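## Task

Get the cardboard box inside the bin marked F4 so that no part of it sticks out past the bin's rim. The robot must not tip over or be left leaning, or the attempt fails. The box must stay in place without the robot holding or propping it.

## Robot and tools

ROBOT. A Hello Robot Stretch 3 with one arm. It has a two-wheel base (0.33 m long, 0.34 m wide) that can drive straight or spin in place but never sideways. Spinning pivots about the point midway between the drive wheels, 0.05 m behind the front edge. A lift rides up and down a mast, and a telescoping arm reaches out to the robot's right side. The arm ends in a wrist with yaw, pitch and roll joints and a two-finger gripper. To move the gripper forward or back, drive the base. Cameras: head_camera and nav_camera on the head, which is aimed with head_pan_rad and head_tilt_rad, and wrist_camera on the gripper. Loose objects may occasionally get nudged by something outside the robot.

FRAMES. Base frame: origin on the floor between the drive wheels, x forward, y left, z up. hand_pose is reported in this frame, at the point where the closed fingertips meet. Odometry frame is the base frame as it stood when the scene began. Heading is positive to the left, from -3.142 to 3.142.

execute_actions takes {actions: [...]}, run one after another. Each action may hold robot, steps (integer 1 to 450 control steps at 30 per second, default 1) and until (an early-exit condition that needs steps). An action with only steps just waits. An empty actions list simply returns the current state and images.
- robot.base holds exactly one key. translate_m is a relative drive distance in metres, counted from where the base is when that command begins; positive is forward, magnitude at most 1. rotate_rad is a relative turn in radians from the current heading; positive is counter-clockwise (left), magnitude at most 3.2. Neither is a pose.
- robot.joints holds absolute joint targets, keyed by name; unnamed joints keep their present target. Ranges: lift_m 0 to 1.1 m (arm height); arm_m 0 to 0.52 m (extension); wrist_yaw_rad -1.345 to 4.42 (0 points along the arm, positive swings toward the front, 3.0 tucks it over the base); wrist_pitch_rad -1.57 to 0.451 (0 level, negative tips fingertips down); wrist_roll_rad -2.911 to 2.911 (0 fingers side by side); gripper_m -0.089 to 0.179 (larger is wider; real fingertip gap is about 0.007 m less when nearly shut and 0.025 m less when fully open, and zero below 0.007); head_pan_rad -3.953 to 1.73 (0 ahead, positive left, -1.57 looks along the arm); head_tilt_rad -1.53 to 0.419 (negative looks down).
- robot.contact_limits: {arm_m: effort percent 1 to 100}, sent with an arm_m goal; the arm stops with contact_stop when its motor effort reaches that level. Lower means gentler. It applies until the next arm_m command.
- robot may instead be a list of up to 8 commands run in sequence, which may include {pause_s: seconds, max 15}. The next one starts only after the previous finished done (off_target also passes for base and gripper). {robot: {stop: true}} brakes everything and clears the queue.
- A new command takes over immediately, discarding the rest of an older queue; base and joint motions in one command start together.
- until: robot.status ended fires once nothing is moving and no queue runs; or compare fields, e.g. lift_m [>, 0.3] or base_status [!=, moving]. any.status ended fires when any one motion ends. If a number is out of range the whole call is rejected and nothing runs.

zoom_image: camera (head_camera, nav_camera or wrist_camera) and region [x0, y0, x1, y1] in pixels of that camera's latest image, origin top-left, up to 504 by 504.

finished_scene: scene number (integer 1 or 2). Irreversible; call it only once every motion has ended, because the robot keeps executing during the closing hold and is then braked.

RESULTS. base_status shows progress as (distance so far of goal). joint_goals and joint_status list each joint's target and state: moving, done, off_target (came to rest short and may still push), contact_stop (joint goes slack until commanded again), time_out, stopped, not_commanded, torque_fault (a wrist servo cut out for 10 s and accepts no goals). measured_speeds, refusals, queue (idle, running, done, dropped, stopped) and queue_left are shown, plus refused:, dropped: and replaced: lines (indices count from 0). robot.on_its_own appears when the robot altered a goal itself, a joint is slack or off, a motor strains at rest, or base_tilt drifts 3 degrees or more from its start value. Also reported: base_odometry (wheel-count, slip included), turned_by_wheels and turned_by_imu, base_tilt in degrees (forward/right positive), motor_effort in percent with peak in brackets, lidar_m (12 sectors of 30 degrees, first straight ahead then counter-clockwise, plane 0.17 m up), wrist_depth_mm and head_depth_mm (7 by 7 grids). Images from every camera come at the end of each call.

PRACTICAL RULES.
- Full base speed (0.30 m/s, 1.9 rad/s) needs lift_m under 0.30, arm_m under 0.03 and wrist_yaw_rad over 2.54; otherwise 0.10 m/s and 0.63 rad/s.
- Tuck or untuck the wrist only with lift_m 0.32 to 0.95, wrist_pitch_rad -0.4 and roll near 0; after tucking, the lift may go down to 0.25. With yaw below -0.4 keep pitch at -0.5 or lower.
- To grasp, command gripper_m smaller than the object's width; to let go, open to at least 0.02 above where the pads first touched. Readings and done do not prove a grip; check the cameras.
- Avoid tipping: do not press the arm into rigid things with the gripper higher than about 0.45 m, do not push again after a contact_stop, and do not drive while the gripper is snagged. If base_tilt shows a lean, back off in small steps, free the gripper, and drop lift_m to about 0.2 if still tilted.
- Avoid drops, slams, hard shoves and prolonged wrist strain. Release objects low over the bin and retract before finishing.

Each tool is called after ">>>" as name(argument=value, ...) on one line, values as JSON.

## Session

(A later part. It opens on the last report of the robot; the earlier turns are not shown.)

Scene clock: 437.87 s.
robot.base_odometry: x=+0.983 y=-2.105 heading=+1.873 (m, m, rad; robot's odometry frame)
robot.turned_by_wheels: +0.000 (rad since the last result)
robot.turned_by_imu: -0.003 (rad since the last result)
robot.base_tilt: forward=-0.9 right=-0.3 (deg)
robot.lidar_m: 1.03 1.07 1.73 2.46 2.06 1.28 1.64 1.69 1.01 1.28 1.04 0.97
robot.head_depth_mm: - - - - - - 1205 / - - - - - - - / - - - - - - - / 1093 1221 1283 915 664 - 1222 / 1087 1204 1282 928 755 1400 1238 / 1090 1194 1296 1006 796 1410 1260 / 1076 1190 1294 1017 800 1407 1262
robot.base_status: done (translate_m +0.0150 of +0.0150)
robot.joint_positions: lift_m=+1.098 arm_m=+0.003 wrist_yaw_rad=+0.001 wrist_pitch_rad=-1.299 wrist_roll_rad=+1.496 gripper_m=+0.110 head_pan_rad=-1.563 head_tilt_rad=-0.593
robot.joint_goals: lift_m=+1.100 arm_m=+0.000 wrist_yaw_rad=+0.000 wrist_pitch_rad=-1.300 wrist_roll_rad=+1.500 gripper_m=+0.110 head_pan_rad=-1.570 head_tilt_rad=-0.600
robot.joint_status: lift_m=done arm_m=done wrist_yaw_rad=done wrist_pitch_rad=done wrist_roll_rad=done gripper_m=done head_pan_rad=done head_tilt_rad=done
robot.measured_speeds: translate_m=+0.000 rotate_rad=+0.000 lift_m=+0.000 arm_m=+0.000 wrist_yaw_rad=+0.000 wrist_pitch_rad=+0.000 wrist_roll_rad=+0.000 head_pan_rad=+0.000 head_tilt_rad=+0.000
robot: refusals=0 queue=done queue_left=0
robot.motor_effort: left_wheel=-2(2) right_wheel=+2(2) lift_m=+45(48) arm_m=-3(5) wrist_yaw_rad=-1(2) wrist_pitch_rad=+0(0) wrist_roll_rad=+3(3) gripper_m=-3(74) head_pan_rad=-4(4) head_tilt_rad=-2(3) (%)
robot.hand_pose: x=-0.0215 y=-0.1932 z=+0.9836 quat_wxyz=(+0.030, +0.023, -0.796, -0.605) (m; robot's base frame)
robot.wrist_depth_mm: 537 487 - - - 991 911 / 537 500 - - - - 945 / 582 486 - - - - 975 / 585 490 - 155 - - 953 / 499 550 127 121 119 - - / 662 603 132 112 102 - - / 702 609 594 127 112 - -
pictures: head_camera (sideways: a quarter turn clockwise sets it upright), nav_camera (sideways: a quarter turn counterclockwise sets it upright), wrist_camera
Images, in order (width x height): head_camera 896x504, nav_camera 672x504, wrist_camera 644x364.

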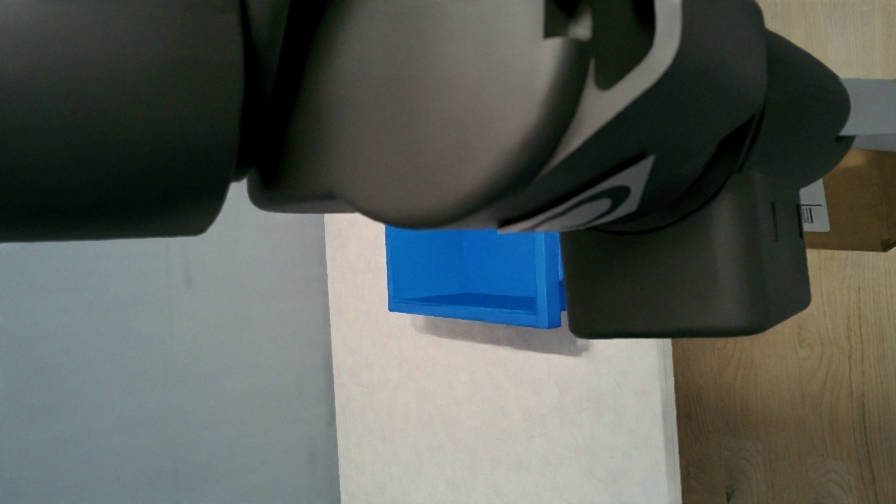

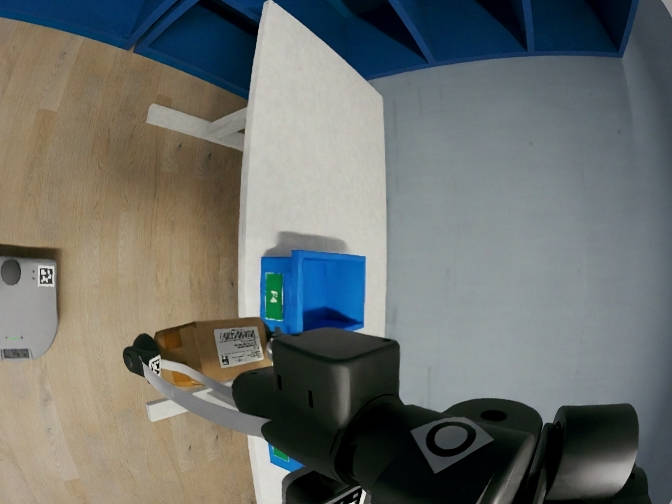

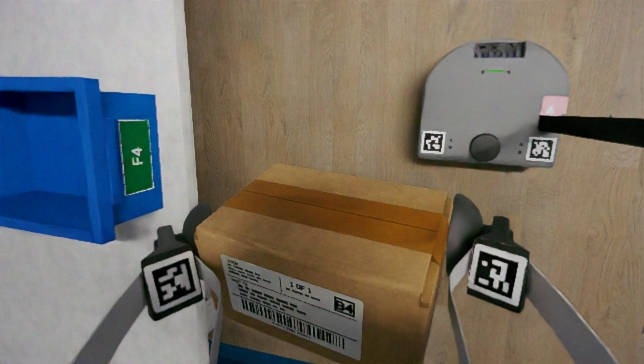

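>>> execute_actions(actions=[{"robot":[{"joints":{"gripper_m":0.08}},{"joints":{"arm_m":0.455}},{"joints":{"lift_m":0.89}},{"joints":{"gripper_m":0.155}},{"pause_s":1},{"joints":{"lift_m":1.0}}],"steps":450,"until":{"robot":{"status":"ended"}}}])

Scene clock: 453.97 s.
robot.base_odometry: x=+0.983 y=-2.105 heading=+1.873 (m, m, rad; robot's odometry frame)
robot.turned_by_wheels: +0.000 (rad since the last result)
robot.turned_by_imu: -0.004 (rad since the last result)
robot.base_tilt: forward=-0.9 right=-0.3 (deg)
robot.lidar_m: 1.03 1.07 1.74 2.46 2.05 1.28 1.64 1.69 1.01 1.29 1.04 0.97
robot.head_depth_mm: 1099 - 1233 899 768 1401 1229 / 1085 1242 1244 969 753 1408 1230 / 1083 - 1208 873 714 1409 1240 / 1093 1206 1272 917 713 1427 1246 / 1088 1203 1286 928 745 1398 1252 / 1084 1194 1288 1003 794 1402 1259 / 1079 1193 1289 1011 796 1414 1268
robot.base_status: done (translate_m +0.0150 of +0.0150)
robot.joint_positions: lift_m=+1.000 arm_m=+0.455 wrist_yaw_rad=+0.000 wrist_pitch_rad=-1.299 wrist_roll_rad=+1.497 gripper_m=+0.155 head_pan_rad=-1.563 head_tilt_rad=-0.593
robot.joint_goals: lift_m=+1.000 arm_m=+0.455 wrist_yaw_rad=+0.000 wrist_pitch_rad=-1.300 wrist_roll_rad=+1.500 gripper_m=+0.155 head_pan_rad=-1.570 head_tilt_rad=-0.600
robot.joint_status: lift_m=done arm_m=done wrist_yaw_rad=done wrist_pitch_rad=done wrist_roll_rad=done gripper_m=done head_pan_rad=done head_tilt_rad=done
robot.measured_speeds: translate_m=+0.000 rotate_rad=+0.000 lift_m=+0.000 arm_m=+0.000 wrist_yaw_rad=+0.000 wrist_pitch_rad=+0.000 wrist_roll_rad=+0.000 head_pan_rad=+0.000 head_tilt_rad=+0.000
robot: refusals=0 queue=done queue_left=0
robot.motor_effort: left_wheel=-2(2) right_wheel=+2(2) lift_m=+44(46) arm_m=+2(2) wrist_yaw_rad=-1(1) wrist_pitch_rad=-1(0) wrist_roll_rad=+2(3) gripper_m=-1(94) head_pan_rad=-4(4) head_tilt_rad=-3(2) (%)
robot.hand_pose: x=-0.0215 y=-0.6450 z=+0.8852 quat_wxyz=(+0.030, +0.022, -0.796, -0.605) (m; robot's base frame)
robot.wrist_depth_mm: 402 372 338 312 289 275 835 / 417 368 261 207 192 178 265 / 440 277 345 325 296 283 168 / 456 282 357 338 259 277 177 / 473 432 370 353 322 305 920 / 507 - 316 321 325 312 962 / 537 475 269 248 249 230 -
pictures: head_camera (sideways: a quarter turn clockwise sets it upright), nav_camera (sideways: a quarter turn counterclockwise sets it upright), wrist_camera
Images, in order (width x height): head_camera 896x504, nav_camera 672x504, wrist_camera 644x364.

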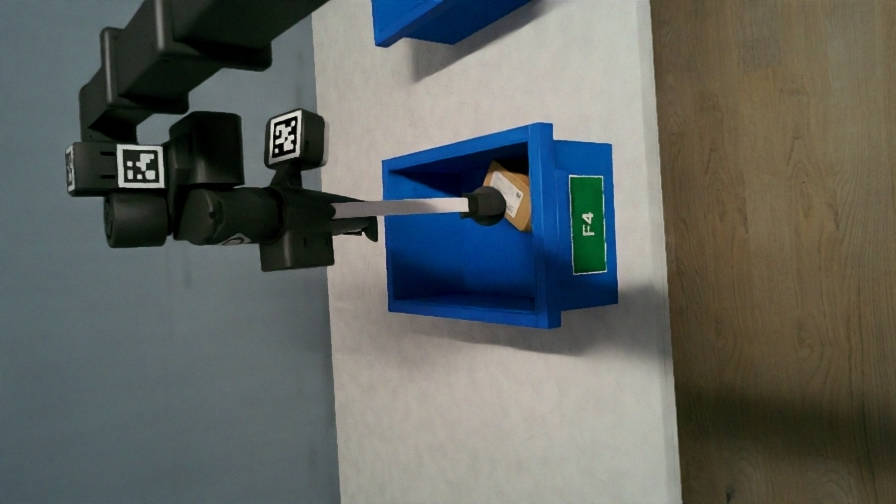

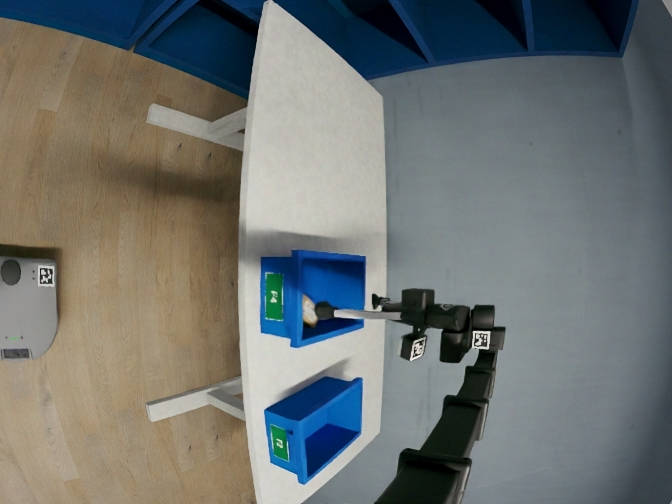

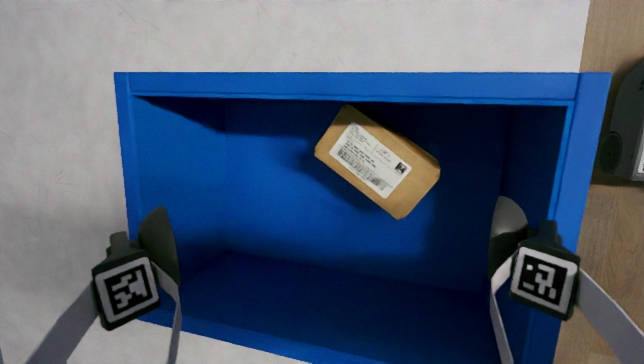

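In the bin. Clear the gripper and finish.

>>> execute_actions(actions=[{"robot":{"joints":{"lift_m":1.09}},"steps":150,"until":{"robot":{"status":"ended"}}}])

>>> finished_scene(scene=1)

Scene clock: 459.23 s.
robot.base_odometry: x=+0.983 y=-2.105 heading=+1.873 (m, m, rad; robot's odometry frame)
robot.turned_by_wheels: +0.000 (rad since the last result)
robot.turned_by_imu: -0.001 (rad since the last result)
robot.base_tilt: forward=-0.8 right=-0.2 (deg)
robot.lidar_m: 1.03 1.06 1.73 2.46 2.06 1.28 1.65 1.69 1.01 1.29 1.04 0.97
robot.head_depth_mm: 1121 1227 1298 900 767 1399 1227 / 1099 1227 1300 969 753 1411 1232 / - 1253 1292 872 716 1414 1234 / 1094 1216 1277 913 712 1419 1252 / 1089 1200 1275 927 745 1392 1255 / 1084 1194 1297 1000 790 1402 1252 / 1080 1192 1288 1010 798 1406 1263
robot.base_status: done (translate_m +0.0150 of +0.0150)
robot.joint_positions: lift_m=+1.090 arm_m=+0.455 wrist_yaw_rad=+0.000 wrist_pitch_rad=-1.299 wrist_roll_rad=+1.497 gripper_m=+0.155 head_pan_rad=-1.563 head_tilt_rad=-0.593
robot.joint_goals: lift_m=+1.090 arm_m=+0.455 wrist_yaw_rad=+0.000 wrist_pitch_rad=-1.300 wrist_roll_rad=+1.500 gripper_m=+0.155 head_pan_rad=-1.570 head_tilt_rad=-0.600
robot.joint_status: lift_m=done arm_m=done wrist_yaw_rad=done wrist_pitch_rad=done wrist_roll_rad=done gripper_m=done head_pan_rad=done head_tilt_rad=done
robot.measured_speeds: translate_m=+0.000 rotate_rad=+0.000 lift_m=+0.000 arm_m=+0.000 wrist_yaw_rad=+0.000 wrist_pitch_rad=+0.000 wrist_roll_rad=+0.000 head_pan_rad=+0.000 head_tilt_rad=+0.000
robot: refusals=0 queue=done queue_left=0
robot.motor_effort: left_wheel=-2(2) right_wheel=+2(2) lift_m=+44(45) arm_m=+2(2) wrist_yaw_rad=-1(1) wrist_pitch_rad=+0(1) wrist_roll_rad=+2(2) gripper_m=+0(0) head_pan_rad=-3(4) head_tilt_rad=-3(2) (%)
robot.hand_pose: x=-0.0215 y=-0.6450 z=+0.9752 quat_wxyz=(+0.030, +0.022, -0.796, -0.605) (m; robot's base frame)
robot.wrist_depth_mm: 522 470 436 401 376 349 921 / 542 497 435 399 371 349 958 / 552 509 397 426 378 345 975 / 582 529 406 441 396 381 981 / 617 549 391 441 416 394 - / 627 - 519 359 326 319 - / 667 606 534 484 450 440 -
pictures: head_camera (sideways: a quarter turn clockwise sets it upright), nav_camera (sideways: a quarter turn counterclockwise sets it upright), wrist_camera
Images, in order (width x height): head_camera 896x504, nav_camera 672x504, wrist_camera 644x364.

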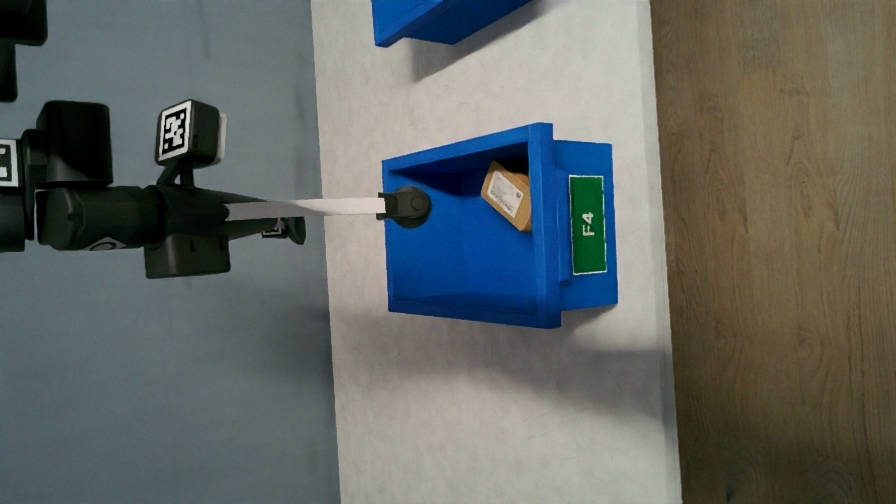

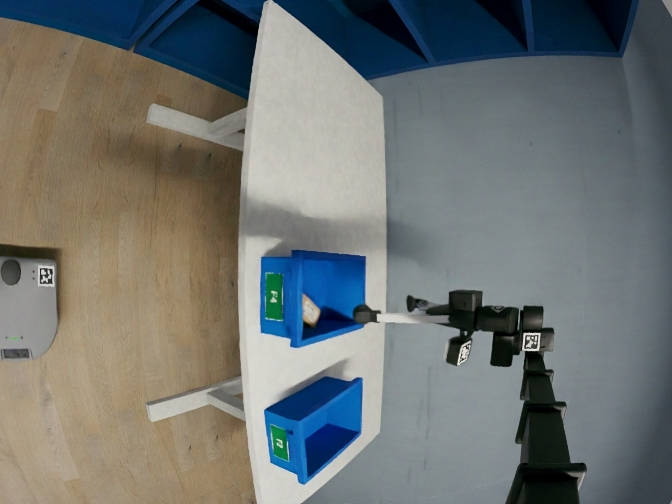

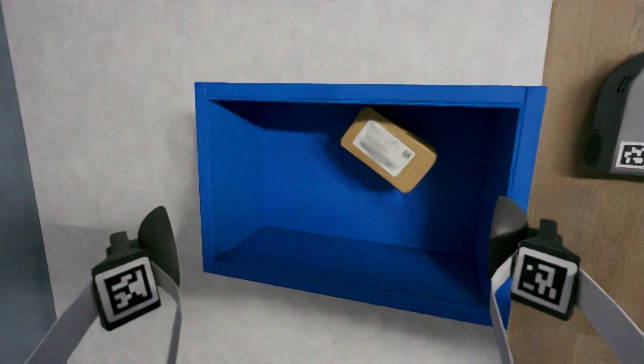

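The scene is finished: the task was done.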